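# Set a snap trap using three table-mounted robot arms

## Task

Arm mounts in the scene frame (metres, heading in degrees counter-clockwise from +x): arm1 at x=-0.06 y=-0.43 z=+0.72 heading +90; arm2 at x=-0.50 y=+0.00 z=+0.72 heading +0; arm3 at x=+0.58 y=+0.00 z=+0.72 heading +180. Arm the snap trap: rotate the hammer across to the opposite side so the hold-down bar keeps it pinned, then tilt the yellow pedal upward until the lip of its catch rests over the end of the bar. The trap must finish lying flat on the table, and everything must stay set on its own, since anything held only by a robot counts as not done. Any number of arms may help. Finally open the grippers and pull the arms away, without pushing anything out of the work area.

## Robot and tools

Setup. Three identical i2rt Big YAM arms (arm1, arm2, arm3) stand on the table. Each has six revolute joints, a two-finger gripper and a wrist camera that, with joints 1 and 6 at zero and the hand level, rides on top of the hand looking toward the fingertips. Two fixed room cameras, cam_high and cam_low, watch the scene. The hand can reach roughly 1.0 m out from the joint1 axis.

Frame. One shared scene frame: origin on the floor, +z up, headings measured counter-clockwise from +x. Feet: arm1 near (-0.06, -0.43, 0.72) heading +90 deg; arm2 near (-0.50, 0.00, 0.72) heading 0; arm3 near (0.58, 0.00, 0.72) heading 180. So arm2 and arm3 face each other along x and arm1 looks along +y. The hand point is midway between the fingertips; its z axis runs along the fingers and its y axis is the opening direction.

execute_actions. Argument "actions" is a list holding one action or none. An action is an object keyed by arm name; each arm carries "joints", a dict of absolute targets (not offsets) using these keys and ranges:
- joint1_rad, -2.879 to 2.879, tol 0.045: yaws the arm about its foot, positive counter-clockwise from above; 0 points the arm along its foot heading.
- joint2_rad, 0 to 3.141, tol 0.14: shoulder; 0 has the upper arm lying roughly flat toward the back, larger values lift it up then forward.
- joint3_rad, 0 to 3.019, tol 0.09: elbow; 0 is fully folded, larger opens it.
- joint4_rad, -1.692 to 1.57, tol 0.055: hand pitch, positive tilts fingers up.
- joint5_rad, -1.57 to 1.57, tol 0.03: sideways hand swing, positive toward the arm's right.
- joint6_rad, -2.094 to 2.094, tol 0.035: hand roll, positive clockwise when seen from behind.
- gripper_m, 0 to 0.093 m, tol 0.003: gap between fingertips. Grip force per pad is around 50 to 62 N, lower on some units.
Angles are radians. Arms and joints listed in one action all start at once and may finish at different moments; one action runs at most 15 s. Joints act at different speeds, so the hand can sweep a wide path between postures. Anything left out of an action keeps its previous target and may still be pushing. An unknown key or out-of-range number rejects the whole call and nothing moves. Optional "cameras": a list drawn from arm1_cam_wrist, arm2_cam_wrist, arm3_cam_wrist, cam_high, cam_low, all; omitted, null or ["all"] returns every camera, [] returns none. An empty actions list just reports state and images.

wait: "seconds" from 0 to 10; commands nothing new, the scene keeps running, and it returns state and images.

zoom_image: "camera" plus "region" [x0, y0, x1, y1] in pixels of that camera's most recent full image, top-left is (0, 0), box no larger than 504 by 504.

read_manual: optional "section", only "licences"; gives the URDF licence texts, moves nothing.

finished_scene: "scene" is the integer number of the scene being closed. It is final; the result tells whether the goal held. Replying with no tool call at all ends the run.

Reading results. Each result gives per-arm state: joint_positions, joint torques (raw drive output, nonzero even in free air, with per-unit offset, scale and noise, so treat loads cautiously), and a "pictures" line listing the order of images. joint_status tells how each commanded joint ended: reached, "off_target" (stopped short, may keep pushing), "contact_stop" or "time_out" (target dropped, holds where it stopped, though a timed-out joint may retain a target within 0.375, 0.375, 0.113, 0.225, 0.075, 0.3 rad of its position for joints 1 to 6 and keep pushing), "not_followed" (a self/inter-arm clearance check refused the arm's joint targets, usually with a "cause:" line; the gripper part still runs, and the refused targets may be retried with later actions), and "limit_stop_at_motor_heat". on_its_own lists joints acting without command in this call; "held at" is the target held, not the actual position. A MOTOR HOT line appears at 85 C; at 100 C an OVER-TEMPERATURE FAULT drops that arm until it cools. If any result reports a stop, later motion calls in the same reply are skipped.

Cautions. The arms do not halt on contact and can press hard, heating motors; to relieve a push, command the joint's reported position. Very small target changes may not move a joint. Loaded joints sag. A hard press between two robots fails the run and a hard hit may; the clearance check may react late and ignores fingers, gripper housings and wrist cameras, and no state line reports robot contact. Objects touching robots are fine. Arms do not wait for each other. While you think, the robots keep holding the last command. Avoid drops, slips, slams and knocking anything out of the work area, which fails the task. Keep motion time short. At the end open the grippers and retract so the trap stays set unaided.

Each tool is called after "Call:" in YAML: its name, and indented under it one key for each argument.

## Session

Call:
execute_actions:
  actions: []
  cameras: ["cam_low","cam_high"]

Scene clock: 0.00 s.
Joint torques (N m, as the arm reports them, + toward a larger angle): no reading
arm1.joint_positions: joint1_rad=+0.008 joint2_rad=+0.443 joint3_rad=+1.464 joint4_rad=-1.547 joint5_rad=-0.010 joint6_rad=-0.011 gripper_m=+0.094
arm1.joint_status: not commanded
arm1.hand: x=-0.0678 y=-0.3106 z=+1.3028 quat_wxyz=(-0.347, +0.629, -0.595, -0.360) (m; scene frame)
arm2.joint_positions: joint1_rad=-0.010 joint2_rad=+0.454 joint3_rad=+1.457 joint4_rad=-1.541 joint5_rad=-0.003 joint6_rad=-0.015 gripper_m=+0.095
arm2.joint_status: not commanded
arm2.hand: x=-0.3756 y=+0.0065 z=+1.3438 quat_wxyz=(-0.496, +0.015, -0.868, +0.003) (m; scene frame)
arm3.joint_positions: joint1_rad=+0.002 joint2_rad=+0.437 joint3_rad=+1.473 joint4_rad=-1.547 joint5_rad=-0.012 joint6_rad=-0.001 gripper_m=+0.094
arm3.joint_status: not commanded
arm3.hand: x=+0.4572 y=+0.0097 z=+1.3579 quat_wxyz=(-0.002, +0.866, -0.019, -0.500) (m; scene frame)
pictures: cam_high, cam_low
Images, in order (width x height): cam_high 504x504, cam_low 504x504.

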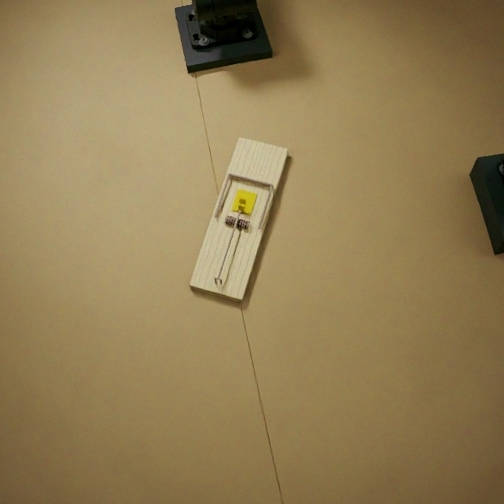

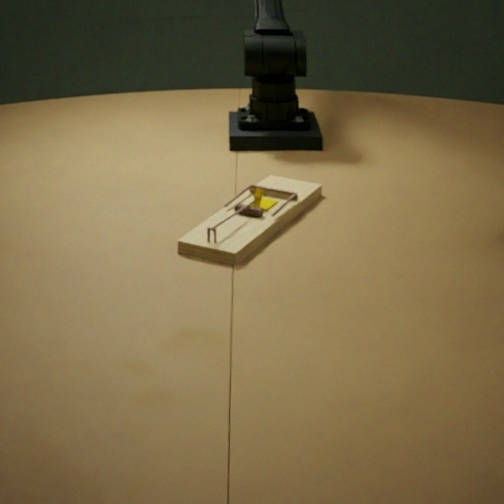

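Call:
execute_actions:
  actions:
    - {"arm2":{"joints":{"joint1_rad":-0.08,"joint2_rad":1.75,"joint3_rad":1.175,"joint4_rad":-0.95,"joint6_rad":-1.14,"gripper_m":0.025}},"arm1":{"joints":{"joint1_rad":0.08,"joint2_rad":0.6,"joint3_rad":0.04,"joint4_rad":-0.1,"gripper_m":0}},"arm3":{"joints":{"joint2_rad":1.0,"joint3_rad":0.466,"joint4_rad":-0.3,"joint6_rad":1.57,"gripper_m":0}}}
  cameras: []

Call:
execute_actions:
  actions:
    - {"arm2":{"joints":{"joint2_rad":1.865,"joint4_rad":-0.855}},"arm1":{"joints":{"joint2_rad":0.95,"joint4_rad":0.205}},"arm3":{"joints":{"joint2_rad":1.57,"joint4_rad":0.43}}}
  cameras: ["arm1_cam_wrist","arm2_cam_wrist","cam_low"]

Scene clock: 2.63 s.
Joint torques (N m, as the arm reports them, + toward a larger angle): arm1=[ 0.99 -1.03  8.67  2.29 -0.05  0.06] | arm2=[ -0.28 -13.64   7.39   1.24  -0.03  -0.07] | arm3=[-1.93 -6.81  7.35  2.44  0.12  0.06]
arm1.joint_positions: joint1_rad=+0.069 joint2_rad=+0.608 joint3_rad=+0.038 joint4_rad=-0.121 joint5_rad=-0.010 joint6_rad=-0.011 gripper_m=+0.000
arm1.joint_status: all done
arm1.hand: x=-0.0869 y=-0.1706 z=+0.7863 quat_wxyz=(-0.286, +0.675, -0.602, -0.316) (m; scene frame)
arm2.joint_positions: joint1_rad=-0.072 joint2_rad=+1.764 joint3_rad=+1.173 joint4_rad=-0.962 joint5_rad=-0.003 joint6_rad=-1.131 gripper_m=+0.025
arm2.joint_status: all done
arm2.hand: x=-0.0179 y=-0.0236 z=+0.8233 quat_wxyz=(-0.009, +0.515, -0.857, +0.009) (m; scene frame)
arm3.joint_positions: joint1_rad=+0.002 joint2_rad=+1.010 joint3_rad=+0.474 joint4_rad=-0.319 joint5_rad=-0.012 joint6_rad=+1.560 gripper_m=+0.000
arm3.joint_status: all done
arm3.hand: x=+0.2115 y=+0.0166 z=+0.9010 quat_wxyz=(+0.244, +0.652, -0.675, -0.243) (m; scene frame)
pictures: none
No camera images: the call's "cameras" was empty. Leave "cameras" out to get every camera's image.

Scene clock: 4.00 s.
Joint torques (N m, as the arm reports them, + toward a larger angle): arm1=[ 0.47 -2.25  6.74  2.43  0.05  0.06] | arm2=[ -0.47 -14.76   6.87   1.28  -0.03  -0.06] | arm3=[-1.88 -9.62  4.31  2.72  0.11  0.03]
arm1.joint_positions: joint1_rad=+0.069 joint2_rad=+0.947 joint3_rad=+0.038 joint4_rad=+0.184 joint5_rad=-0.010 joint6_rad=-0.011 gripper_m=+0.000
arm1.joint_status: all done
arm1.hand: x=-0.0881 y=-0.1569 z=+0.7598 quat_wxyz=(-0.276, +0.680, -0.607, -0.305) (m; scene frame)
arm2.joint_positions: joint1_rad=-0.072 joint2_rad=+1.882 joint3_rad=+1.173 joint4_rad=-0.867 joint5_rad=-0.003 joint6_rad=-1.131 gripper_m=+0.025
arm2.joint_status: all done
arm2.hand: x=-0.0094 y=-0.0245 z=+0.7685 quat_wxyz=(+0.001, +0.515, -0.857, +0.002) (m; scene frame)
arm3.joint_positions: joint1_rad=+0.002 joint2_rad=+1.559 joint3_rad=+0.474 joint4_rad=+0.410 joint5_rad=-0.012 joint6_rad=+1.561 gripper_m=+0.000
arm3.joint_status: all done
arm3.hand: x=+0.1246 y=+0.0198 z=+0.8118 quat_wxyz=(+0.301, +0.628, -0.650, -0.304) (m; scene frame)
pictures: arm1_cam_wrist, arm2_cam_wrist, cam_low
Images, in order (width x height): arm1_cam_wrist 504x504, arm2_cam_wrist 504x504, cam_low 504x504.

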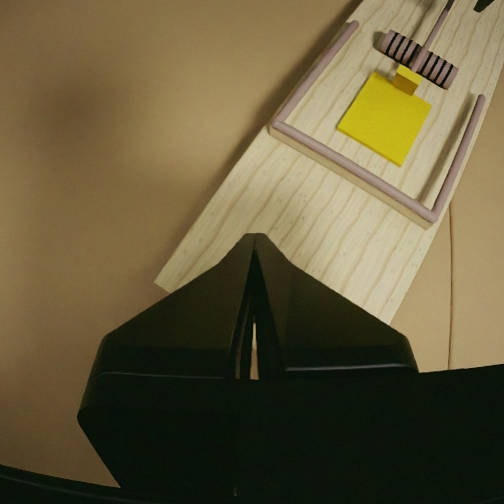

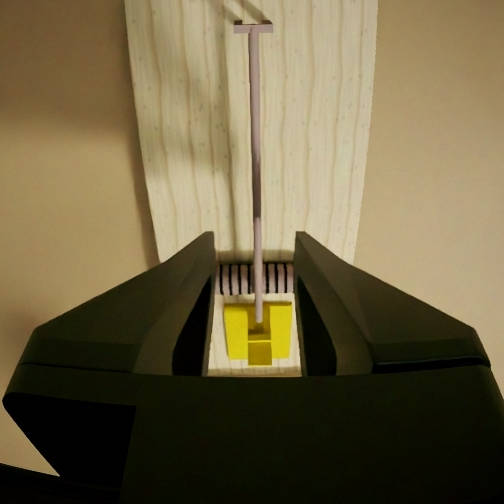

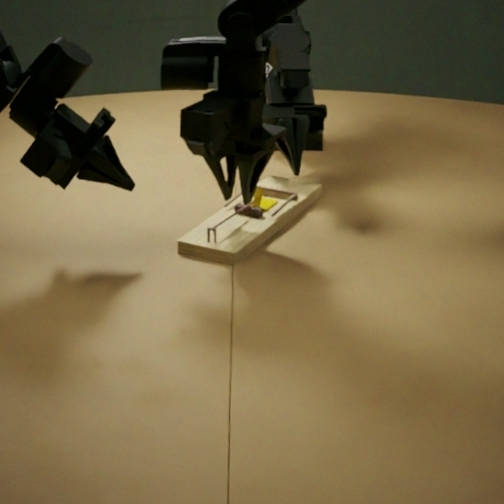

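Call:
execute_actions:
  actions:
    - {"arm1":{"joints":{"joint2_rad":1.07,"joint4_rad":0.15}},"arm2":{"joints":{"joint2_rad":1.945,"joint4_rad":-0.825}}}

Scene clock: 5.20 s.
Joint torques (N m, as the arm reports them, + toward a larger angle): arm1=[0.43 0.57 5.08 0.39 0.05 0.  ] | arm2=[ -0.3  -13.56   6.54   1.    -0.04  -0.07] | arm3=[-1.9  -9.59  4.3   2.72  0.11  0.04]
arm1.joint_positions: joint1_rad=+0.069 joint2_rad=+1.036 joint3_rad=+0.055 joint4_rad=+0.177 joint5_rad=-0.011 joint6_rad=-0.011 gripper_m=+0.000
arm1.joint_status: all done
arm1.hand: x=-0.0879 y=-0.1611 z=+0.7431 quat_wxyz=(-0.251, +0.692, -0.617, -0.279) (m; scene frame)
arm2.joint_positions: joint1_rad=-0.072 joint2_rad=+1.945 joint3_rad=+1.173 joint4_rad=-0.833 joint5_rad=-0.003 joint6_rad=-1.131 gripper_m=+0.025
arm2.joint_status: all done
arm2.hand: x=-0.0114 y=-0.0246 z=+0.7388 quat_wxyz=(+0.013, +0.515, -0.857, -0.006) (m; scene frame)
arm3.joint_positions: joint1_rad=+0.002 joint2_rad=+1.559 joint3_rad=+0.474 joint4_rad=+0.410 joint5_rad=-0.012 joint6_rad=+1.561 gripper_m=+0.000
arm3.joint_status: not commanded
arm3.hand: x=+0.1246 y=+0.0198 z=+0.8118 quat_wxyz=(+0.301, +0.628, -0.650, -0.304) (m; scene frame)
pictures: arm1_cam_wrist, arm2_cam_wrist, arm3_cam_wrist, cam_high, cam_low
Images, in order (width x height): arm1_cam_wrist 504x504, arm2_cam_wrist 504x504, arm3_cam_wrist 504x504, cam_high 504x504, cam_low 504x504.

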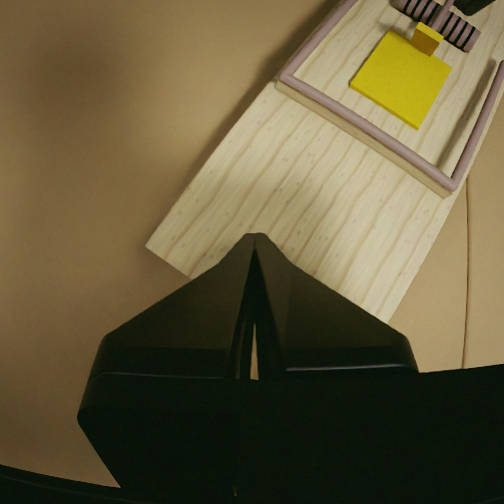

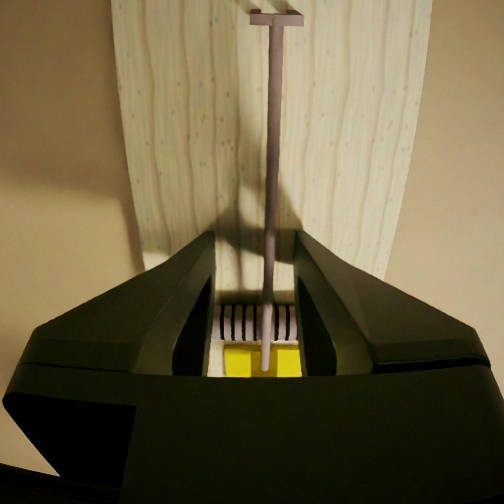

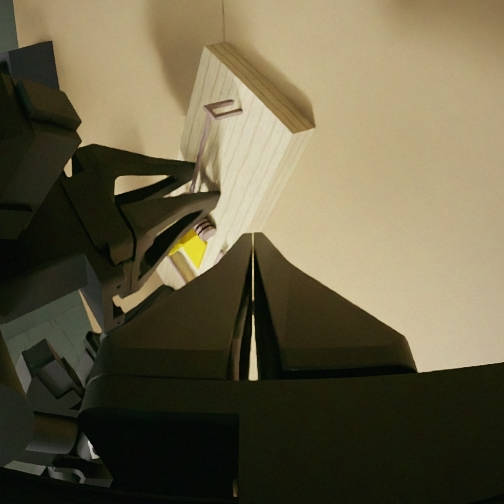

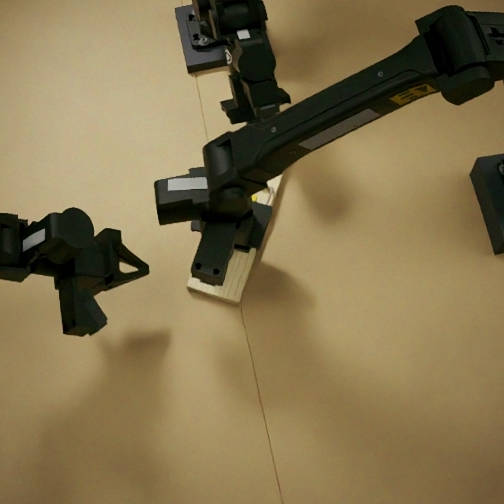

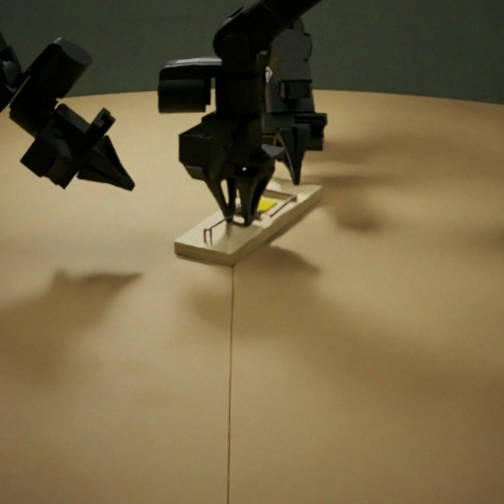

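Call:
execute_actions:
  actions:
    - {"arm2":{"joints":{"joint2_rad":1.935,"joint4_rad":-0.81,"gripper_m":0.002}}}
  cameras: []

Call:
execute_actions:
  actions:
    - {"arm2":{"joints":{"joint1_rad":-0.038,"joint2_rad":1.855,"joint3_rad":1.22,"joint4_rad":-0.925,"joint6_rad":-1.098}}}
  cameras: ["cam_low"]

Call:
execute_actions:
  actions:
    - {"arm2":{"joints":{"joint1_rad":0.044,"joint2_rad":1.881,"joint3_rad":1.315,"joint4_rad":-1.0,"joint6_rad":-1.016}}}
  cameras: ["cam_low"]

Call:
execute_actions:
  actions:
    - {"arm2":{"joints":{"joint1_rad":0.1,"joint2_rad":1.925,"joint3_rad":1.365,"joint4_rad":-1.006,"joint6_rad":-0.97}}}
  cameras: ["cam_low","arm3_cam_wrist"]

Scene clock: 5.93 s.
Joint torques (N m, as the arm reports them, + toward a larger angle): arm1=[0.37 0.53 5.2  0.67 0.01 0.  ] | arm2=[ -0.21 -14.61   6.47   1.29  -0.04  -0.06] | arm3=[-1.9  -9.6   4.3   2.72  0.11  0.04]
arm1.joint_positions: joint1_rad=+0.069 joint2_rad=+1.036 joint3_rad=+0.055 joint4_rad=+0.177 joint5_rad=-0.011 joint6_rad=-0.011 gripper_m=+0.000
arm1.joint_status: not commanded
arm1.hand: x=-0.0879 y=-0.1611 z=+0.7431 quat_wxyz=(-0.251, +0.692, -0.617, -0.279) (m; scene frame)
arm2.joint_positions: joint1_rad=-0.072 joint2_rad=+1.945 joint3_rad=+1.173 joint4_rad=-0.823 joint5_rad=-0.003 joint6_rad=-1.131 gripper_m=+0.002
arm2.joint_status: all done
arm2.hand: x=-0.0089 y=-0.0247 z=+0.7387 quat_wxyz=(+0.008, +0.515, -0.857, -0.003) (m; scene frame)
arm3.joint_positions: joint1_rad=+0.002 joint2_rad=+1.559 joint3_rad=+0.474 joint4_rad=+0.410 joint5_rad=-0.012 joint6_rad=+1.561 gripper_m=+0.000
arm3.joint_status: not commanded
arm3.hand: x=+0.1246 y=+0.0198 z=+0.8118 quat_wxyz=(+0.301, +0.628, -0.650, -0.304) (m; scene frame)
pictures: none
No camera images: the call's "cameras" was empty. Leave "cameras" out to get every camera's image.

Scene clock: 6.70 s.
Joint torques (N m, as the arm reports them, + toward a larger angle): arm1=[ 0.59 -0.22  4.96  0.71  0.04  0.1 ] | arm2=[  2.8  -14.34  10.43   0.16  -0.57   0.35] | arm3=[-1.89 -9.58  4.32  2.72  0.11  0.04]
arm1.joint_positions: joint1_rad=+0.069 joint2_rad=+1.038 joint3_rad=+0.061 joint4_rad=+0.177 joint5_rad=-0.011 joint6_rad=-0.011 gripper_m=+0.000
arm1.joint_status: not commanded
arm1.hand: x=-0.0881 y=-0.1586 z=+0.7446 quat_wxyz=(-0.252, +0.691, -0.616, -0.280) (m; scene frame)
arm2.joint_positions: joint1_rad=-0.059 joint2_rad=+1.870 joint3_rad=+1.173 joint4_rad=-0.913 joint5_rad=+0.011 joint6_rad=-1.125 gripper_m=+0.002
arm2.joint_status: all done
arm2.hand: x=-0.0187 y=-0.0201 z=+0.7743 quat_wxyz=(+0.019, +0.518, -0.855, -0.001) (m; scene frame)
arm3.joint_positions: joint1_rad=+0.002 joint2_rad=+1.559 joint3_rad=+0.474 joint4_rad=+0.410 joint5_rad=-0.012 joint6_rad=+1.561 gripper_m=+0.000
arm3.joint_status: not commanded
arm3.hand: x=+0.1246 y=+0.0198 z=+0.8118 quat_wxyz=(+0.301, +0.628, -0.650, -0.304) (m; scene frame)
pictures: cam_low
Images, in order (width x height): cam_low 504x504.

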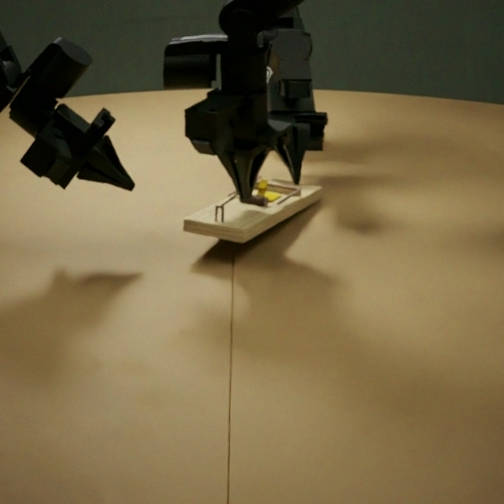

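Scene clock: 7.67 s.
Joint torques (N m, as the arm reports them, + toward a larger angle): arm1=[-0.09 -1.7   5.65  1.02  0.05  0.  ] | arm2=[ -0.98 -14.81  11.06   0.2   -0.1    0.19] | arm3=[-1.9  -9.63  4.3   2.73  0.11  0.04]
arm1.joint_positions: joint1_rad=+0.069 joint2_rad=+1.064 joint3_rad=+0.042 joint4_rad=+0.163 joint5_rad=-0.011 joint6_rad=-0.011 gripper_m=+0.000
arm1.joint_status: not commanded
arm1.hand: x=-0.0866 y=-0.1739 z=+0.7291 quat_wxyz=(-0.234, +0.699, -0.624, -0.260) (m; scene frame)
arm2.joint_positions: joint1_rad=+0.054 joint2_rad=+1.891 joint3_rad=+1.265 joint4_rad=-0.990 joint5_rad=-0.001 joint6_rad=-1.028 gripper_m=+0.002
arm2.joint_status: all done
arm2.hand: x=+0.0024 y=+0.0385 z=+0.7915 quat_wxyz=(+0.019, +0.525, -0.851, -0.005) (m; scene frame)
arm3.joint_positions: joint1_rad=+0.002 joint2_rad=+1.559 joint3_rad=+0.474 joint4_rad=+0.410 joint5_rad=-0.012 joint6_rad=+1.561 gripper_m=+0.000
arm3.joint_status: not commanded
arm3.hand: x=+0.1246 y=+0.0198 z=+0.8118 quat_wxyz=(+0.301, +0.628, -0.650, -0.304) (m; scene frame)
pictures: cam_low
Images, in order (width x height): cam_low 504x504.

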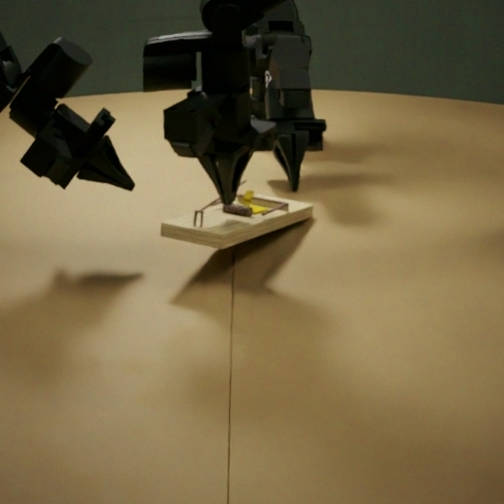

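Scene clock: 8.47 s.
Joint torques (N m, as the arm reports them, + toward a larger angle): arm1=[ 0.35 -2.99  5.67  1.19  0.05  0.02] | arm2=[  1.14 -14.79  11.76   0.35  -0.12   0.17] | arm3=[-1.9  -9.61  4.3   2.73  0.11  0.04]
arm1.joint_positions: joint1_rad=+0.069 joint2_rad=+1.064 joint3_rad=+0.042 joint4_rad=+0.163 joint5_rad=-0.011 joint6_rad=-0.011 gripper_m=+0.000
arm1.joint_status: not commanded
arm1.hand: x=-0.0866 y=-0.1739 z=+0.7291 quat_wxyz=(-0.234, +0.699, -0.624, -0.260) (m; scene frame)
arm2.joint_positions: joint1_rad=+0.098 joint2_rad=+1.931 joint3_rad=+1.306 joint4_rad=-0.999 joint5_rad=-0.001 joint6_rad=-0.981 gripper_m=+0.002
arm2.joint_status: all done
arm2.hand: x=+0.0116 y=+0.0618 z=+0.7840 quat_wxyz=(+0.024, +0.523, -0.852, -0.006) (m; scene frame)
arm3.joint_positions: joint1_rad=+0.002 joint2_rad=+1.559 joint3_rad=+0.474 joint4_rad=+0.410 joint5_rad=-0.012 joint6_rad=+1.561 gripper_m=+0.000
arm3.joint_status: not commanded
arm3.hand: x=+0.1246 y=+0.0198 z=+0.8118 quat_wxyz=(+0.301, +0.628, -0.650, -0.304) (m; scene frame)
pictures: arm3_cam_wrist, cam_low
Images, in order (width x height): arm3_cam_wrist 504x504, cam_low 504x504.

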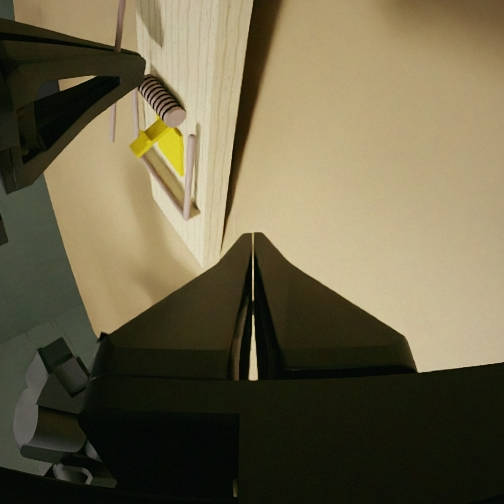

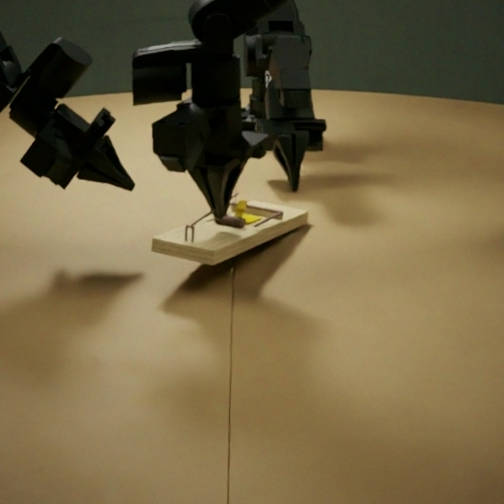

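Call:
execute_actions:
  actions:
    - {"arm2":{"joints":{"joint2_rad":2.0,"joint4_rad":-0.93}},"arm1":{"joints":{"joint2_rad":0.9}}}

Scene clock: 9.37 s.
Joint torques (N m, as the arm reports them, + toward a larger angle): arm1=[-0.22 -2.23  6.67  0.99  0.03  0.08] | arm2=[  0.57 -16.65  10.77   1.14  -0.08   0.13] | arm3=[-1.92 -9.58  4.3   2.72  0.11  0.04]
arm1.joint_positions: joint1_rad=+0.069 joint2_rad=+0.898 joint3_rad=+0.042 joint4_rad=+0.162 joint5_rad=-0.011 joint6_rad=-0.011 gripper_m=+0.000
arm1.joint_status: all done
arm1.hand: x=-0.0888 y=-0.1531 z=+0.7699 quat_wxyz=(-0.285, +0.676, -0.602, -0.316) (m; scene frame)
arm2.joint_positions: joint1_rad=+0.098 joint2_rad=+2.018 joint3_rad=+1.313 joint4_rad=-0.941 joint5_rad=-0.001 joint6_rad=-0.978 gripper_m=+0.002
arm2.joint_status: all done
arm2.hand: x=+0.0156 y=+0.0619 z=+0.7419 quat_wxyz=(+0.034, +0.522, -0.852, -0.011) (m; scene frame)
arm3.joint_positions: joint1_rad=+0.002 joint2_rad=+1.559 joint3_rad=+0.474 joint4_rad=+0.410 joint5_rad=-0.012 joint6_rad=+1.561 gripper_m=+0.000
arm3.joint_status: not commanded
arm3.hand: x=+0.1246 y=+0.0198 z=+0.8118 quat_wxyz=(+0.301, +0.628, -0.650, -0.304) (m; scene frame)
pictures: arm1_cam_wrist, arm2_cam_wrist, arm3_cam_wrist, cam_high, cam_low
Images, in order (width x height): arm1_cam_wrist 504x504, arm2_cam_wrist 504x504, arm3_cam_wrist 504x504, cam_high 504x504, cam_low 504x504.

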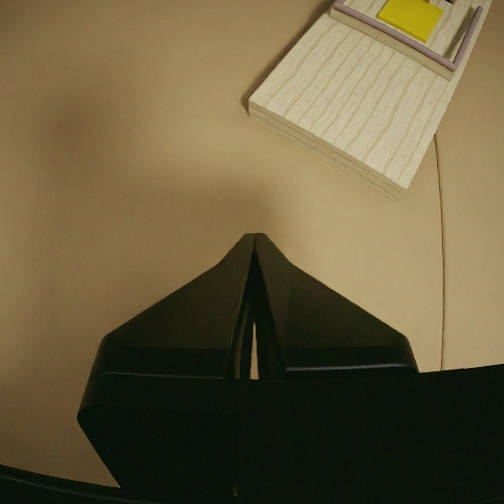

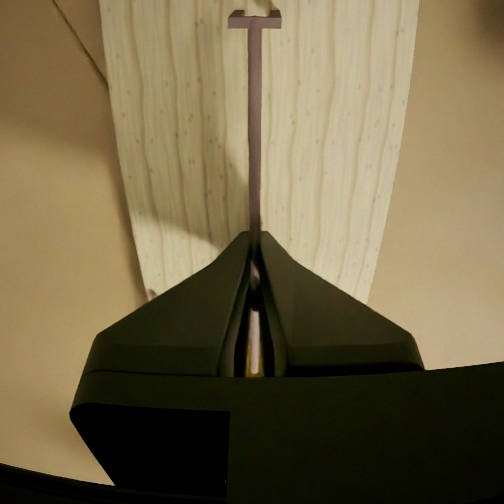

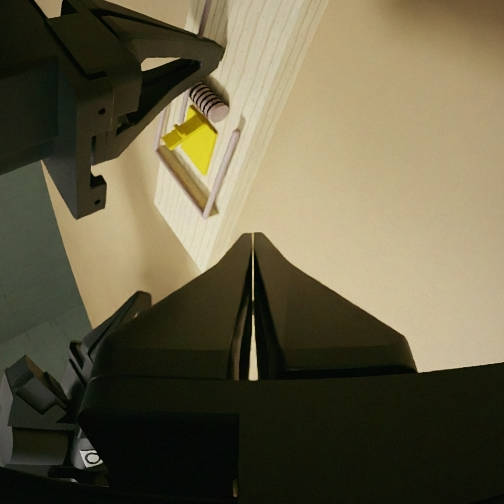

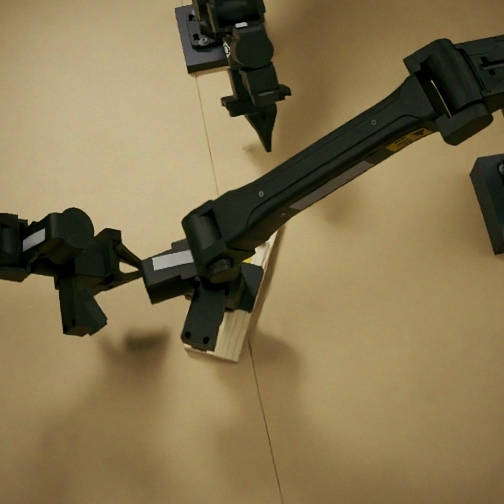

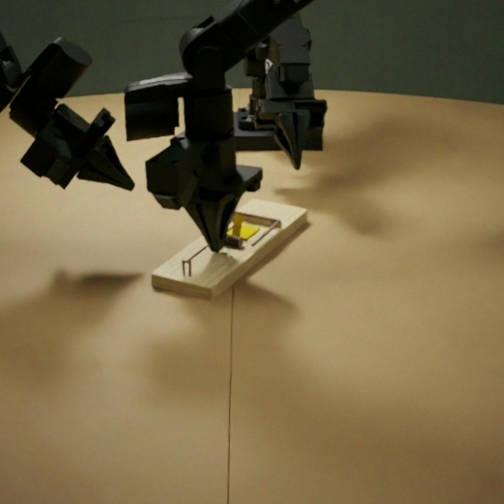

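Call:
execute_actions:
  actions:
    - {"arm2":{"joints":{"gripper_m":0.012}},"arm1":{"joints":{"joint1_rad":-0.068,"joint2_rad":1.3,"joint3_rad":0.37,"joint4_rad":0.19}},"arm3":{"joints":{"joint2_rad":1.4,"joint3_rad":0.35}}}
  cameras: ["arm1_cam_wrist"]

Call:
execute_actions:
  actions:
    - {"arm2":{"joints":{"joint2_rad":1.985}},"arm1":{"joints":{"joint2_rad":1.4}}}
  cameras: ["arm1_cam_wrist","arm2_cam_wrist","cam_low"]

Scene clock: 10.90 s.
Joint torques (N m, as the arm reports them, + toward a larger angle): arm1=[-0.92 -6.46  7.37  1.78  0.06  0.02] | arm2=[  0.23 -16.28  10.84   1.01  -0.12   0.13] | arm3=[-1.93 -8.14  5.14  2.51  0.11  0.03]
arm1.joint_positions: joint1_rad=-0.058 joint2_rad=+1.294 joint3_rad=+0.354 joint4_rad=+0.178 joint5_rad=-0.011 joint6_rad=-0.011 gripper_m=+0.000
arm1.joint_status: all done
arm1.hand: x=-0.0501 y=-0.0431 z=+0.7822 quat_wxyz=(-0.282, +0.646, -0.654, -0.276) (m; scene frame)
arm2.joint_positions: joint1_rad=+0.098 joint2_rad=+2.018 joint3_rad=+1.313 joint4_rad=-0.941 joint5_rad=-0.001 joint6_rad=-0.978 gripper_m=+0.012
arm2.joint_status: all done
arm2.hand: x=+0.0156 y=+0.0619 z=+0.7419 quat_wxyz=(+0.034, +0.522, -0.852, -0.011) (m; scene frame)
arm3.joint_positions: joint1_rad=+0.002 joint2_rad=+1.397 joint3_rad=+0.351 joint4_rad=+0.416 joint5_rad=-0.012 joint6_rad=+1.562 gripper_m=+0.000
arm3.joint_status: all done
arm3.hand: x=+0.1665 y=+0.0180 z=+0.8337 quat_wxyz=(+0.315, +0.620, -0.643, -0.319) (m; scene frame)
pictures: arm1_cam_wrist
Images, in order (width x height): arm1_cam_wrist 504x504.

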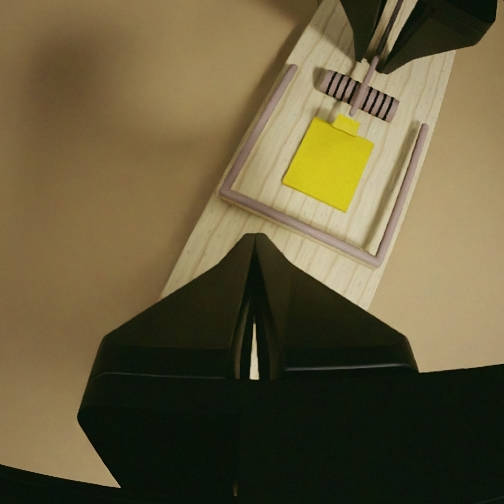

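Scene clock: 11.67 s.
Joint torques (N m, as the arm reports them, + toward a larger angle): arm1=[-1.66 -7.97  6.69  2.09  0.07  0.07] | arm2=[  0.39 -16.11  10.88   1.07  -0.11   0.13] | arm3=[-1.94 -8.18  5.12  2.52  0.11  0.03]
arm1.joint_positions: joint1_rad=-0.058 joint2_rad=+1.398 joint3_rad=+0.354 joint4_rad=+0.179 joint5_rad=-0.011 joint6_rad=-0.011 gripper_m=+0.000
arm1.joint_status: all done
arm1.hand: x=-0.0503 y=-0.0549 z=+0.7448 quat_wxyz=(-0.248, +0.659, -0.668, -0.243) (m; scene frame)
arm2.joint_positions: joint1_rad=+0.098 joint2_rad=+2.003 joint3_rad=+1.313 joint4_rad=-0.941 joint5_rad=-0.001 joint6_rad=-0.978 gripper_m=+0.012
arm2.joint_status: all done
arm2.hand: x=+0.0182 y=+0.0623 z=+0.7493 quat_wxyz=(+0.027, +0.522, -0.852, -0.008) (m; scene frame)
arm3.joint_positions: joint1_rad=+0.002 joint2_rad=+1.397 joint3_rad=+0.351 joint4_rad=+0.416 joint5_rad=-0.012 joint6_rad=+1.562 gripper_m=+0.000
arm3.joint_status: not commanded
arm3.hand: x=+0.1665 y=+0.0180 z=+0.8337 quat_wxyz=(+0.315, +0.620, -0.643, -0.319) (m; scene frame)
pictures: arm1_cam_wrist, arm2_cam_wrist, cam_low
Images, in order (width x height): arm1_cam_wrist 504x504, arm2_cam_wrist 504x504, cam_low 504x504.

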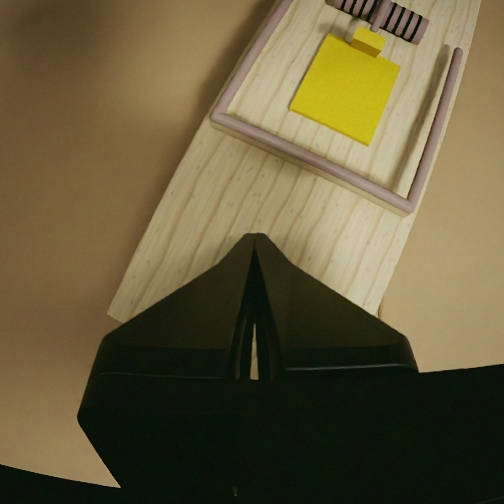

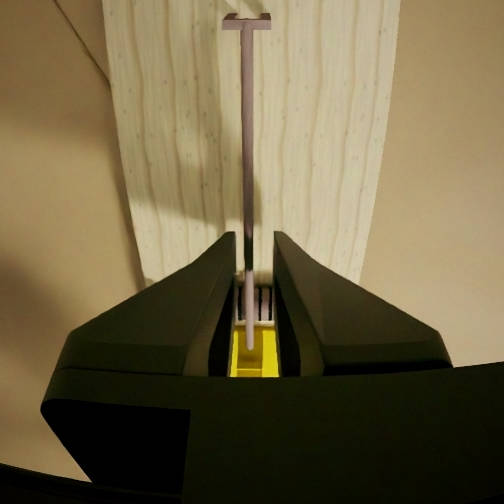

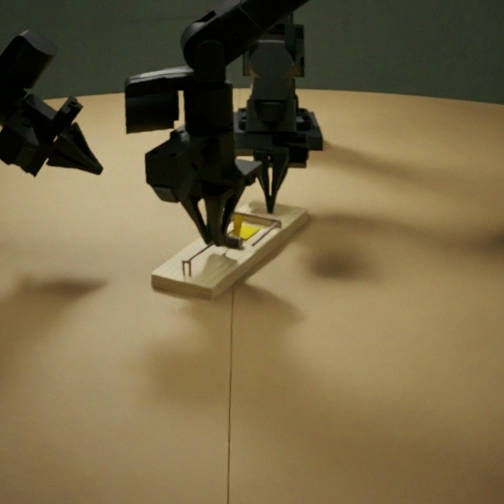

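Call:
execute_actions:
  actions:
    - {"arm2":{"joints":{"gripper_m":0.0025}},"arm1":{"joints":{"joint2_rad":1.5,"joint3_rad":0.33,"joint4_rad":0.13}}}
  cameras: []

Call:
execute_actions:
  actions:
    - {"arm2":{"joints":{"joint1_rad":0.118,"joint2_rad":1.925,"joint4_rad":-0.98,"joint6_rad":-0.955}}}
  cameras: ["cam_low"]

Scene clock: 12.60 s.
Joint torques (N m, as the arm reports them, + toward a larger angle): arm1=[-0.88 -1.2   3.45 -0.32  0.08  0.02] | arm2=[  0.37 -16.28  10.85   0.93   0.09   0.1 ] | arm3=[-1.93 -8.17  5.11  2.51  0.11  0.03]
arm1.joint_positions: joint1_rad=-0.058 joint2_rad=+1.411 joint3_rad=+0.359 joint4_rad=+0.178 joint5_rad=-0.013 joint6_rad=-0.011 gripper_m=+0.000
arm1.joint_status: all done
arm1.hand: x=-0.0506 y=-0.0541 z=+0.7419 quat_wxyz=(-0.244, +0.660, -0.669, -0.241) (m; scene frame)
arm2.joint_positions: joint1_rad=+0.098 joint2_rad=+2.003 joint3_rad=+1.313 joint4_rad=-0.937 joint5_rad=-0.007 joint6_rad=-0.976 gripper_m=+0.003
arm2.joint_status: all done
arm2.hand: x=+0.0191 y=+0.0636 z=+0.7493 quat_wxyz=(+0.024, +0.521, -0.853, -0.010) (m; scene frame)
arm3.joint_positions: joint1_rad=+0.002 joint2_rad=+1.397 joint3_rad=+0.351 joint4_rad=+0.416 joint5_rad=-0.012 joint6_rad=+1.562 gripper_m=+0.000
arm3.joint_status: not commanded
arm3.hand: x=+0.1665 y=+0.0180 z=+0.8337 quat_wxyz=(+0.315, +0.620, -0.643, -0.319) (m; scene frame)
pictures: none
No camera images: the call's "cameras" was empty. Leave "cameras" out to get every camera's image.

Scene clock: 13.40 s.
Joint torques (N m, as the arm reports them, + toward a larger angle): arm1=[-1.34 -1.28  2.88 -0.4   0.09  0.02] | arm2=[  0.51 -15.56  11.34   0.     0.09   0.14] | arm3=[-1.9  -8.17  5.11  2.52  0.1   0.03]
arm1.joint_positions: joint1_rad=-0.058 joint2_rad=+1.420 joint3_rad=+0.368 joint4_rad=+0.178 joint5_rad=-0.013 joint6_rad=-0.011 gripper_m=+0.000
arm1.joint_status: not commanded
arm1.hand: x=-0.0505 y=-0.0507 z=+0.7420 quat_wxyz=(-0.244, +0.660, -0.669, -0.241) (m; scene frame)
arm2.joint_positions: joint1_rad=+0.118 joint2_rad=+1.937 joint3_rad=+1.313 joint4_rad=-0.966 joint5_rad=-0.007 joint6_rad=-0.962 gripper_m=+0.003
arm2.joint_status: all done
arm2.hand: x=+0.0207 y=+0.0742 z=+0.7826 quat_wxyz=(+0.007, +0.524, -0.852, -0.002) (m; scene frame)
arm3.joint_positions: joint1_rad=+0.002 joint2_rad=+1.397 joint3_rad=+0.351 joint4_rad=+0.416 joint5_rad=-0.012 joint6_rad=+1.562 gripper_m=+0.000
arm3.joint_status: not commanded
arm3.hand: x=+0.1665 y=+0.0180 z=+0.8337 quat_wxyz=(+0.315, +0.620, -0.643, -0.319) (m; scene frame)
pictures: cam_low
Images, in order (width x height): cam_low 504x504.

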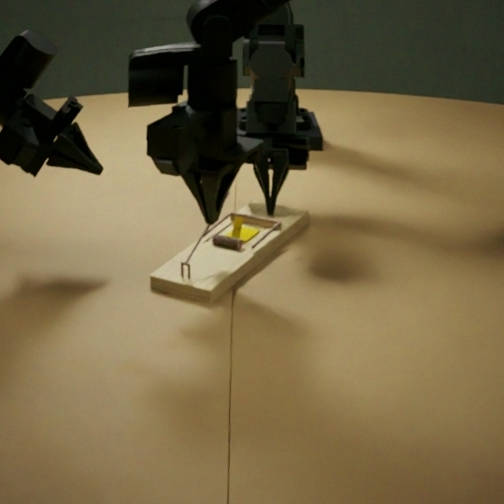

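Works (trap slid ~3 mm).

Call:
execute_actions:
  actions:
    - {"arm2":{"joints":{"joint1_rad":0.155,"joint2_rad":1.905,"joint3_rad":1.415,"joint4_rad":-1.02,"joint6_rad":-0.915}}}
  cameras: ["cam_low"]

Call:
execute_actions:
  actions:
    - {"arm2":{"joints":{"joint1_rad":0.203,"joint2_rad":1.945,"joint3_rad":1.5,"joint4_rad":-1.07,"joint6_rad":-0.865}}}
  cameras: ["cam_low"]

Call:
execute_actions:
  actions:
    - {"arm2":{"joints":{"joint1_rad":0.245,"joint2_rad":1.995,"joint3_rad":1.565,"joint4_rad":-1.08,"joint6_rad":-0.825}}}
  cameras: ["cam_low","arm3_cam_wrist"]

Scene clock: 15.67 s.
Joint torques (N m, as the arm reports them, + toward a larger angle): arm1=[-1.44 -1.92  2.58 -0.25  0.02  0.04] | arm2=[  0.75 -15.98  12.28   0.46  -0.14   0.2 ] | arm3=[-1.93 -8.18  5.11  2.52  0.11  0.03]
arm1.joint_positions: joint1_rad=-0.058 joint2_rad=+1.423 joint3_rad=+0.372 joint4_rad=+0.178 joint5_rad=-0.013 joint6_rad=-0.011 gripper_m=+0.000
arm1.joint_status: not commanded
arm1.hand: x=-0.0505 y=-0.0493 z=+0.7419 quat_wxyz=(-0.244, +0.660, -0.669, -0.241) (m; scene frame)
arm2.joint_positions: joint1_rad=+0.146 joint2_rad=+1.924 joint3_rad=+1.354 joint4_rad=-1.014 joint5_rad=-0.001 joint6_rad=-0.927 gripper_m=+0.003
arm2.joint_status: all done
arm2.hand: x=+0.0271 y=+0.0897 z=+0.8023 quat_wxyz=(+0.006, +0.521, -0.854, +0.003) (m; scene frame)
arm3.joint_positions: joint1_rad=+0.002 joint2_rad=+1.397 joint3_rad=+0.351 joint4_rad=+0.416 joint5_rad=-0.012 joint6_rad=+1.562 gripper_m=+0.000
arm3.joint_status: not commanded
arm3.hand: x=+0.1665 y=+0.0180 z=+0.8337 quat_wxyz=(+0.315, +0.620, -0.643, -0.319) (m; scene frame)
pictures: cam_low
Images, in order (width x height): cam_low 504x504.

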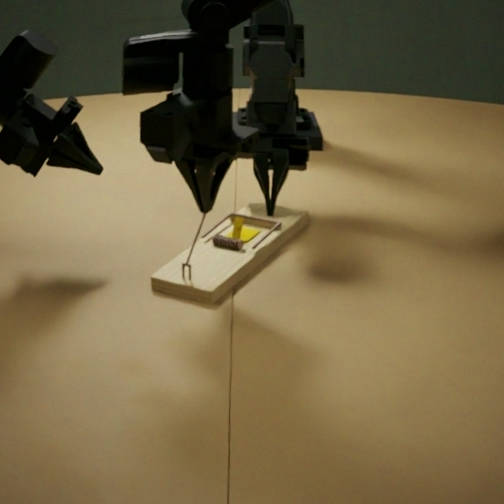

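Scene clock: 16.50 s.
Joint torques (N m, as the arm reports them, + toward a larger angle): arm1=[-1.4  -1.41  2.15 -0.24  0.08  0.08] | arm2=[  0.54 -14.92  12.53   0.68  -0.22   0.21] | arm3=[-1.88 -8.19  5.11  2.51  0.11  0.03]
arm1.joint_positions: joint1_rad=-0.058 joint2_rad=+1.427 joint3_rad=+0.376 joint4_rad=+0.178 joint5_rad=-0.012 joint6_rad=-0.011 gripper_m=+0.000
arm1.joint_status: not commanded
arm1.hand: x=-0.0502 y=-0.0477 z=+0.7419 quat_wxyz=(-0.245, +0.660, -0.669, -0.240) (m; scene frame)
arm2.joint_positions: joint1_rad=+0.198 joint2_rad=+1.940 joint3_rad=+1.439 joint4_rad=-1.067 joint5_rad=+0.002 joint6_rad=-0.879 gripper_m=+0.003
arm2.joint_status: all done
arm2.hand: x=+0.0439 y=+0.1216 z=+0.8215 quat_wxyz=(-0.001, +0.522, -0.853, +0.007) (m; scene frame)
arm3.joint_positions: joint1_rad=+0.002 joint2_rad=+1.397 joint3_rad=+0.351 joint4_rad=+0.416 joint5_rad=-0.012 joint6_rad=+1.562 gripper_m=+0.000
arm3.joint_status: not commanded
arm3.hand: x=+0.1665 y=+0.0180 z=+0.8337 quat_wxyz=(+0.315, +0.620, -0.643, -0.319) (m; scene frame)
pictures: cam_low
Images, in order (width x height): cam_low 504x504.

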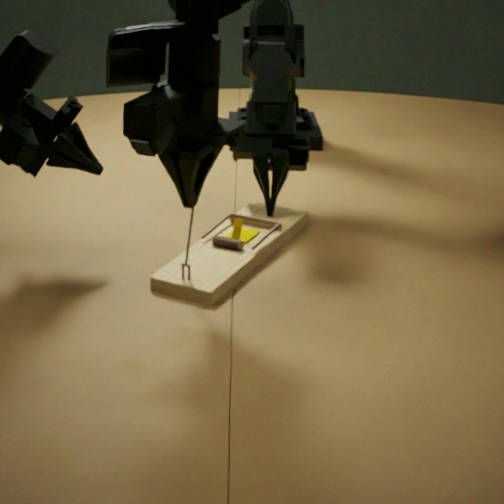

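Scene clock: 17.30 s.
Joint torques (N m, as the arm reports them, + toward a larger angle): arm1=[-1.   -2.12  2.46 -0.33  0.01  0.09] | arm2=[  0.67 -15.07  11.76   0.88  -0.16   0.15] | arm3=[-1.93 -8.19  5.11  2.52  0.11  0.03]
arm1.joint_positions: joint1_rad=-0.058 joint2_rad=+1.428 joint3_rad=+0.377 joint4_rad=+0.178 joint5_rad=-0.011 joint6_rad=-0.011 gripper_m=+0.000
arm1.joint_status: not commanded
arm1.hand: x=-0.0501 y=-0.0474 z=+0.7419 quat_wxyz=(-0.245, +0.660, -0.669, -0.240) (m; scene frame)
arm2.joint_positions: joint1_rad=+0.243 joint2_rad=+1.984 joint3_rad=+1.517 joint4_rad=-1.083 joint5_rad=+0.000 joint6_rad=-0.835 gripper_m=+0.003
arm2.joint_status: all done
arm2.hand: x=+0.0614 y=+0.1528 z=+0.8236 quat_wxyz=(-0.010, +0.523, -0.852, +0.008) (m; scene frame)
arm3.joint_positions: joint1_rad=+0.002 joint2_rad=+1.397 joint3_rad=+0.351 joint4_rad=+0.416 joint5_rad=-0.012 joint6_rad=+1.562 gripper_m=+0.000
arm3.joint_status: not commanded
arm3.hand: x=+0.1665 y=+0.0180 z=+0.8337 quat_wxyz=(+0.315, +0.620, -0.643, -0.319) (m; scene frame)
pictures: arm3_cam_wrist, cam_low
Images, in order (width x height): arm3_cam_wrist 504x504, cam_low 504x504.

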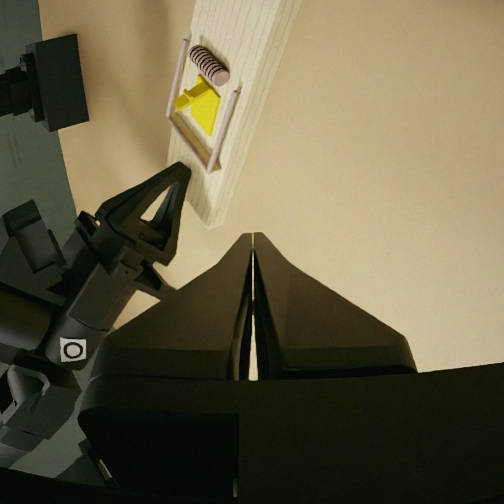

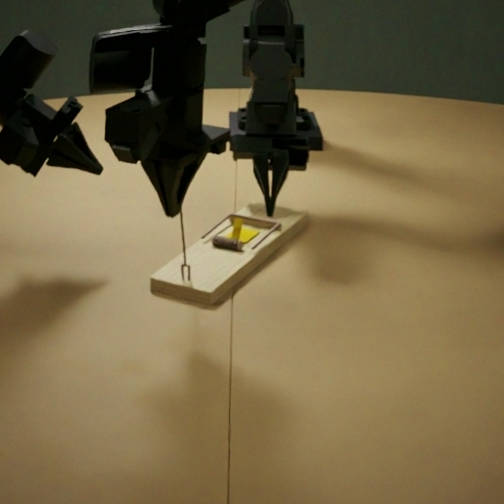

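Call:
execute_actions:
  actions:
    - {"arm2":{"joints":{"joint1_rad":0.285,"joint2_rad":2.06,"joint3_rad":1.61,"joint4_rad":-1.07,"joint6_rad":-0.785}}}
  cameras: ["cam_low"]

Call:
execute_actions:
  actions:
    - {"arm2":{"joints":{"gripper_m":0.025}}}
  cameras: ["cam_low","cam_high"]

Scene clock: 18.20 s.
Joint torques (N m, as the arm reports them, + toward a larger angle): arm1=[-0.91 -2.2   2.17 -0.39  0.02 -0.01] | arm2=[  0.87 -16.01  10.89   0.88  -0.1    0.16] | arm3=[-1.92 -8.18  5.12  2.51  0.11  0.03]
arm1.joint_positions: joint1_rad=-0.058 joint2_rad=+1.428 joint3_rad=+0.377 joint4_rad=+0.178 joint5_rad=-0.011 joint6_rad=-0.011 gripper_m=+0.000
arm1.joint_status: not commanded
arm1.hand: x=-0.0501 y=-0.0474 z=+0.7419 quat_wxyz=(-0.245, +0.660, -0.669, -0.240) (m; scene frame)
arm2.joint_positions: joint1_rad=+0.286 joint2_rad=+2.051 joint3_rad=+1.573 joint4_rad=-1.072 joint5_rad=-0.002 joint6_rad=-0.795 gripper_m=+0.003
arm2.joint_status: all done
arm2.hand: x=+0.0726 y=+0.1827 z=+0.8048 quat_wxyz=(-0.010, +0.524, -0.851, +0.007) (m; scene frame)
arm3.joint_positions: joint1_rad=+0.002 joint2_rad=+1.397 joint3_rad=+0.351 joint4_rad=+0.416 joint5_rad=-0.012 joint6_rad=+1.562 gripper_m=+0.000
arm3.joint_status: not commanded
arm3.hand: x=+0.1665 y=+0.0180 z=+0.8337 quat_wxyz=(+0.315, +0.620, -0.643, -0.319) (m; scene frame)
pictures: cam_low
Images, in order (width x height): cam_low 504x504.

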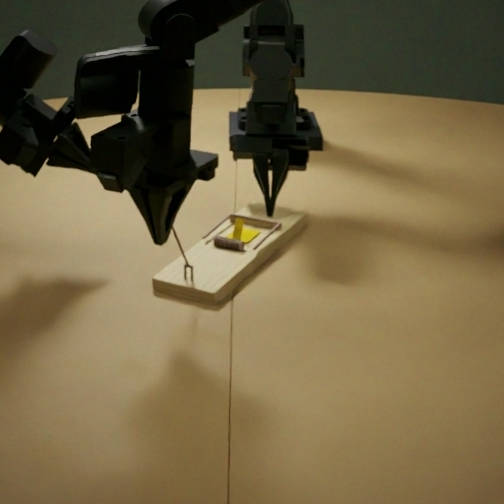

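Scene clock: 18.70 s.
Joint torques (N m, as the arm reports them, + toward a larger angle): arm1=[-1.1  -2.42  2.12 -0.63  0.03  0.01] | arm2=[  0.17 -16.33  10.88   0.89  -0.09   0.14] | arm3=[-1.95 -8.17  5.12  2.52  0.11  0.03]
arm1.joint_positions: joint1_rad=-0.058 joint2_rad=+1.428 joint3_rad=+0.377 joint4_rad=+0.178 joint5_rad=-0.011 joint6_rad=-0.011 gripper_m=+0.000
arm1.joint_status: not commanded
arm1.hand: x=-0.0501 y=-0.0474 z=+0.7419 quat_wxyz=(-0.245, +0.660, -0.669, -0.240) (m; scene frame)
arm2.joint_positions: joint1_rad=+0.286 joint2_rad=+2.054 joint3_rad=+1.573 joint4_rad=-1.072 joint5_rad=-0.002 joint6_rad=-0.795 gripper_m=+0.025
arm2.joint_status: all done
arm2.hand: x=+0.0722 y=+0.1825 z=+0.8028 quat_wxyz=(-0.009, +0.524, -0.852, +0.007) (m; scene frame)
arm3.joint_positions: joint1_rad=+0.002 joint2_rad=+1.397 joint3_rad=+0.351 joint4_rad=+0.416 joint5_rad=-0.012 joint6_rad=+1.562 gripper_m=+0.000
arm3.joint_status: not commanded
arm3.hand: x=+0.1665 y=+0.0180 z=+0.8337 quat_wxyz=(+0.315, +0.620, -0.643, -0.319) (m; scene frame)
pictures: cam_high, cam_low
Images, in order (width x height): cam_high 504x504, cam_low 504x504.

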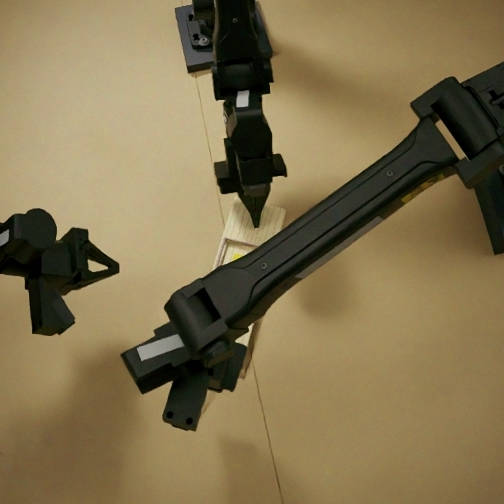

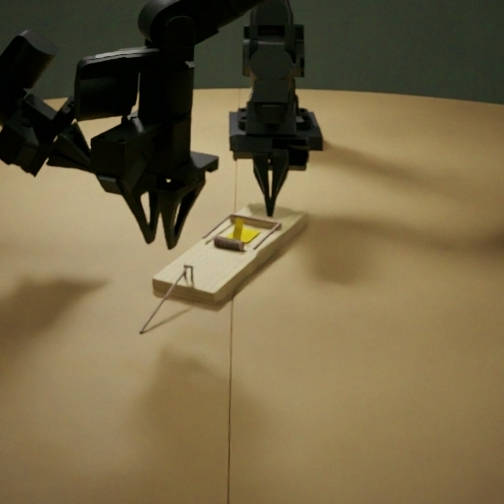

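Call:
execute_actions:
  actions:
    - {"arm1":{"joints":{"joint2_rad":1.0,"joint3_rad":0.15,"joint4_rad":0.3,"joint6_rad":1.57}},"arm2":{"joints":{"joint1_rad":-0.068,"joint2_rad":1.77,"joint3_rad":1.125,"joint4_rad":-0.89,"joint6_rad":0.376,"gripper_m":0.022}}}
  cameras: []

Call:
execute_actions:
  actions:
    - {"arm3":{"joints":{"joint1_rad":-0.152,"joint2_rad":1.83,"joint3_rad":0.79,"joint4_rad":0.379}}}

Scene clock: 21.23 s.
Joint torques (N m, as the arm reports them, + toward a larger angle): arm1=[-1.56 -3.33  7.93  2.57  0.03  0.09] | arm2=[  0.73 -13.37   7.41   1.32   0.01   0.14] | arm3=[-1.92 -8.19  5.12  2.51  0.11  0.03]
arm1.joint_positions: joint1_rad=-0.058 joint2_rad=+0.999 joint3_rad=+0.136 joint4_rad=+0.285 joint5_rad=-0.010 joint6_rad=+1.561 gripper_m=+0.000
arm1.joint_status: all done
arm1.hand: x=-0.0517 y=-0.1020 z=+0.8080 quat_wxyz=(-0.007, -0.005, -0.879, -0.477) (m; scene frame)
arm2.joint_positions: joint1_rad=-0.071 joint2_rad=+1.780 joint3_rad=+1.121 joint4_rad=-0.901 joint5_rad=-0.002 joint6_rad=+0.366 gripper_m=+0.022
arm2.joint_status: all done
arm2.hand: x=-0.0291 y=-0.0227 z=+0.7996 quat_wxyz=(-0.009, -0.206, -0.979, +0.002) (m; scene frame)
arm3.joint_positions: joint1_rad=+0.002 joint2_rad=+1.397 joint3_rad=+0.351 joint4_rad=+0.416 joint5_rad=-0.012 joint6_rad=+1.562 gripper_m=+0.000
arm3.joint_status: not commanded
arm3.hand: x=+0.1665 y=+0.0180 z=+0.8337 quat_wxyz=(+0.315, +0.620, -0.643, -0.319) (m; scene frame)
pictures: none
No camera images: the call's "cameras" was empty. Leave "cameras" out to get every camera's image.

Scene clock: 22.40 s.
Joint torques (N m, as the arm reports them, + toward a larger angle): arm1=[-1.35 -2.06  8.06  2.23  0.03  0.  ] | arm2=[  0.65 -13.36   7.38   1.27   0.     0.16] | arm3=[ -1.75 -12.81   7.18   1.48   0.11   0.03]
arm1.joint_positions: joint1_rad=-0.058 joint2_rad=+0.999 joint3_rad=+0.136 joint4_rad=+0.285 joint5_rad=-0.010 joint6_rad=+1.561 gripper_m=+0.000
arm1.joint_status: not commanded
arm1.hand: x=-0.0517 y=-0.1020 z=+0.8080 quat_wxyz=(-0.007, -0.006, -0.879, -0.477) (m; scene frame)
arm2.joint_positions: joint1_rad=-0.071 joint2_rad=+1.780 joint3_rad=+1.121 joint4_rad=-0.901 joint5_rad=-0.002 joint6_rad=+0.366 gripper_m=+0.022
arm2.joint_status: not commanded
arm2.hand: x=-0.0291 y=-0.0227 z=+0.7996 quat_wxyz=(-0.009, -0.206, -0.979, +0.002) (m; scene frame)
arm3.joint_positions: joint1_rad=-0.153 joint2_rad=+1.811 joint3_rad=+0.762 joint4_rad=+0.390 joint5_rad=-0.012 joint6_rad=+1.562 gripper_m=+0.000
arm3.joint_status: all done
arm3.hand: x=+0.0286 y=+0.1109 z=+0.7913 quat_wxyz=(+0.280, +0.574, -0.695, -0.332) (m; scene frame)
pictures: arm1_cam_wrist, arm2_cam_wrist, arm3_cam_wrist, cam_high, cam_low
Images, in order (width x height): arm1_cam_wrist 504x504, arm2_cam_wrist 504x504, arm3_cam_wrist 504x504, cam_high 504x504, cam_low 504x504.

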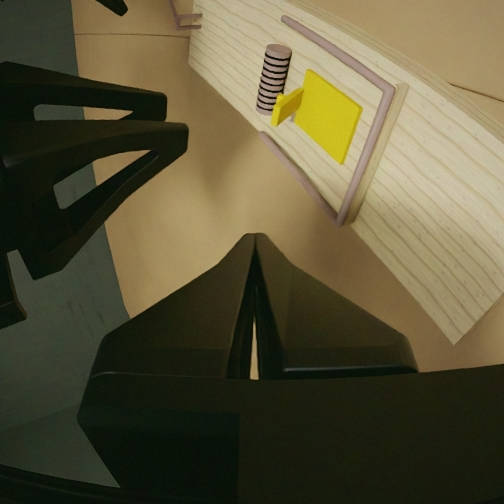

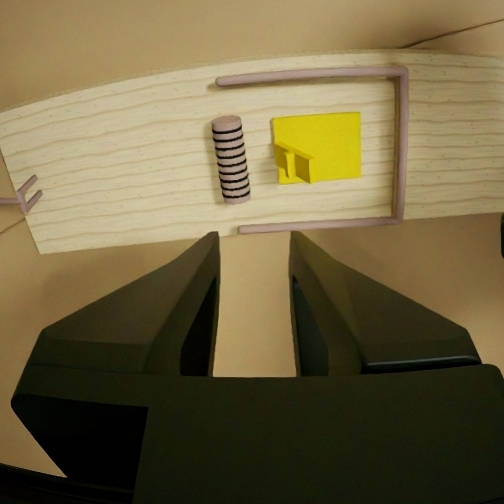

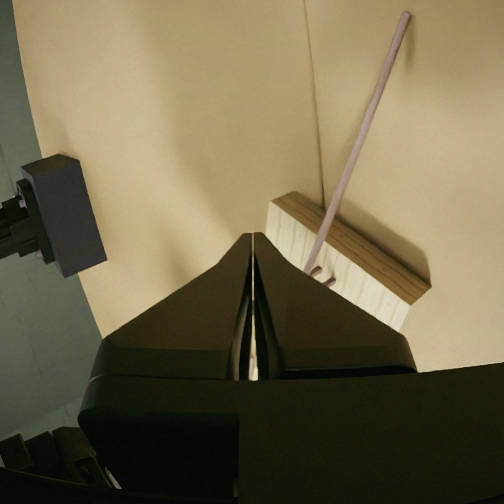

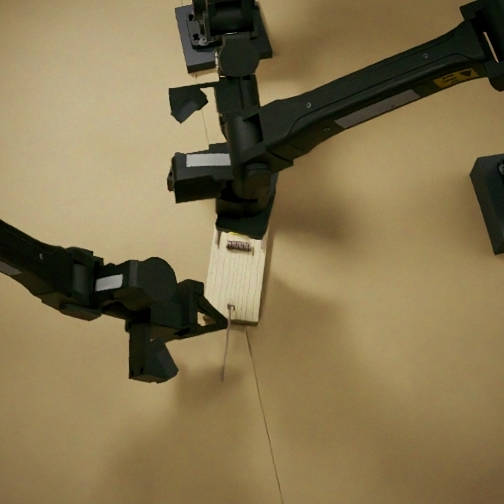

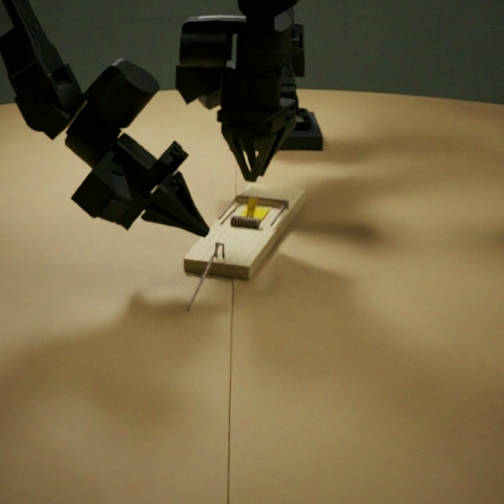

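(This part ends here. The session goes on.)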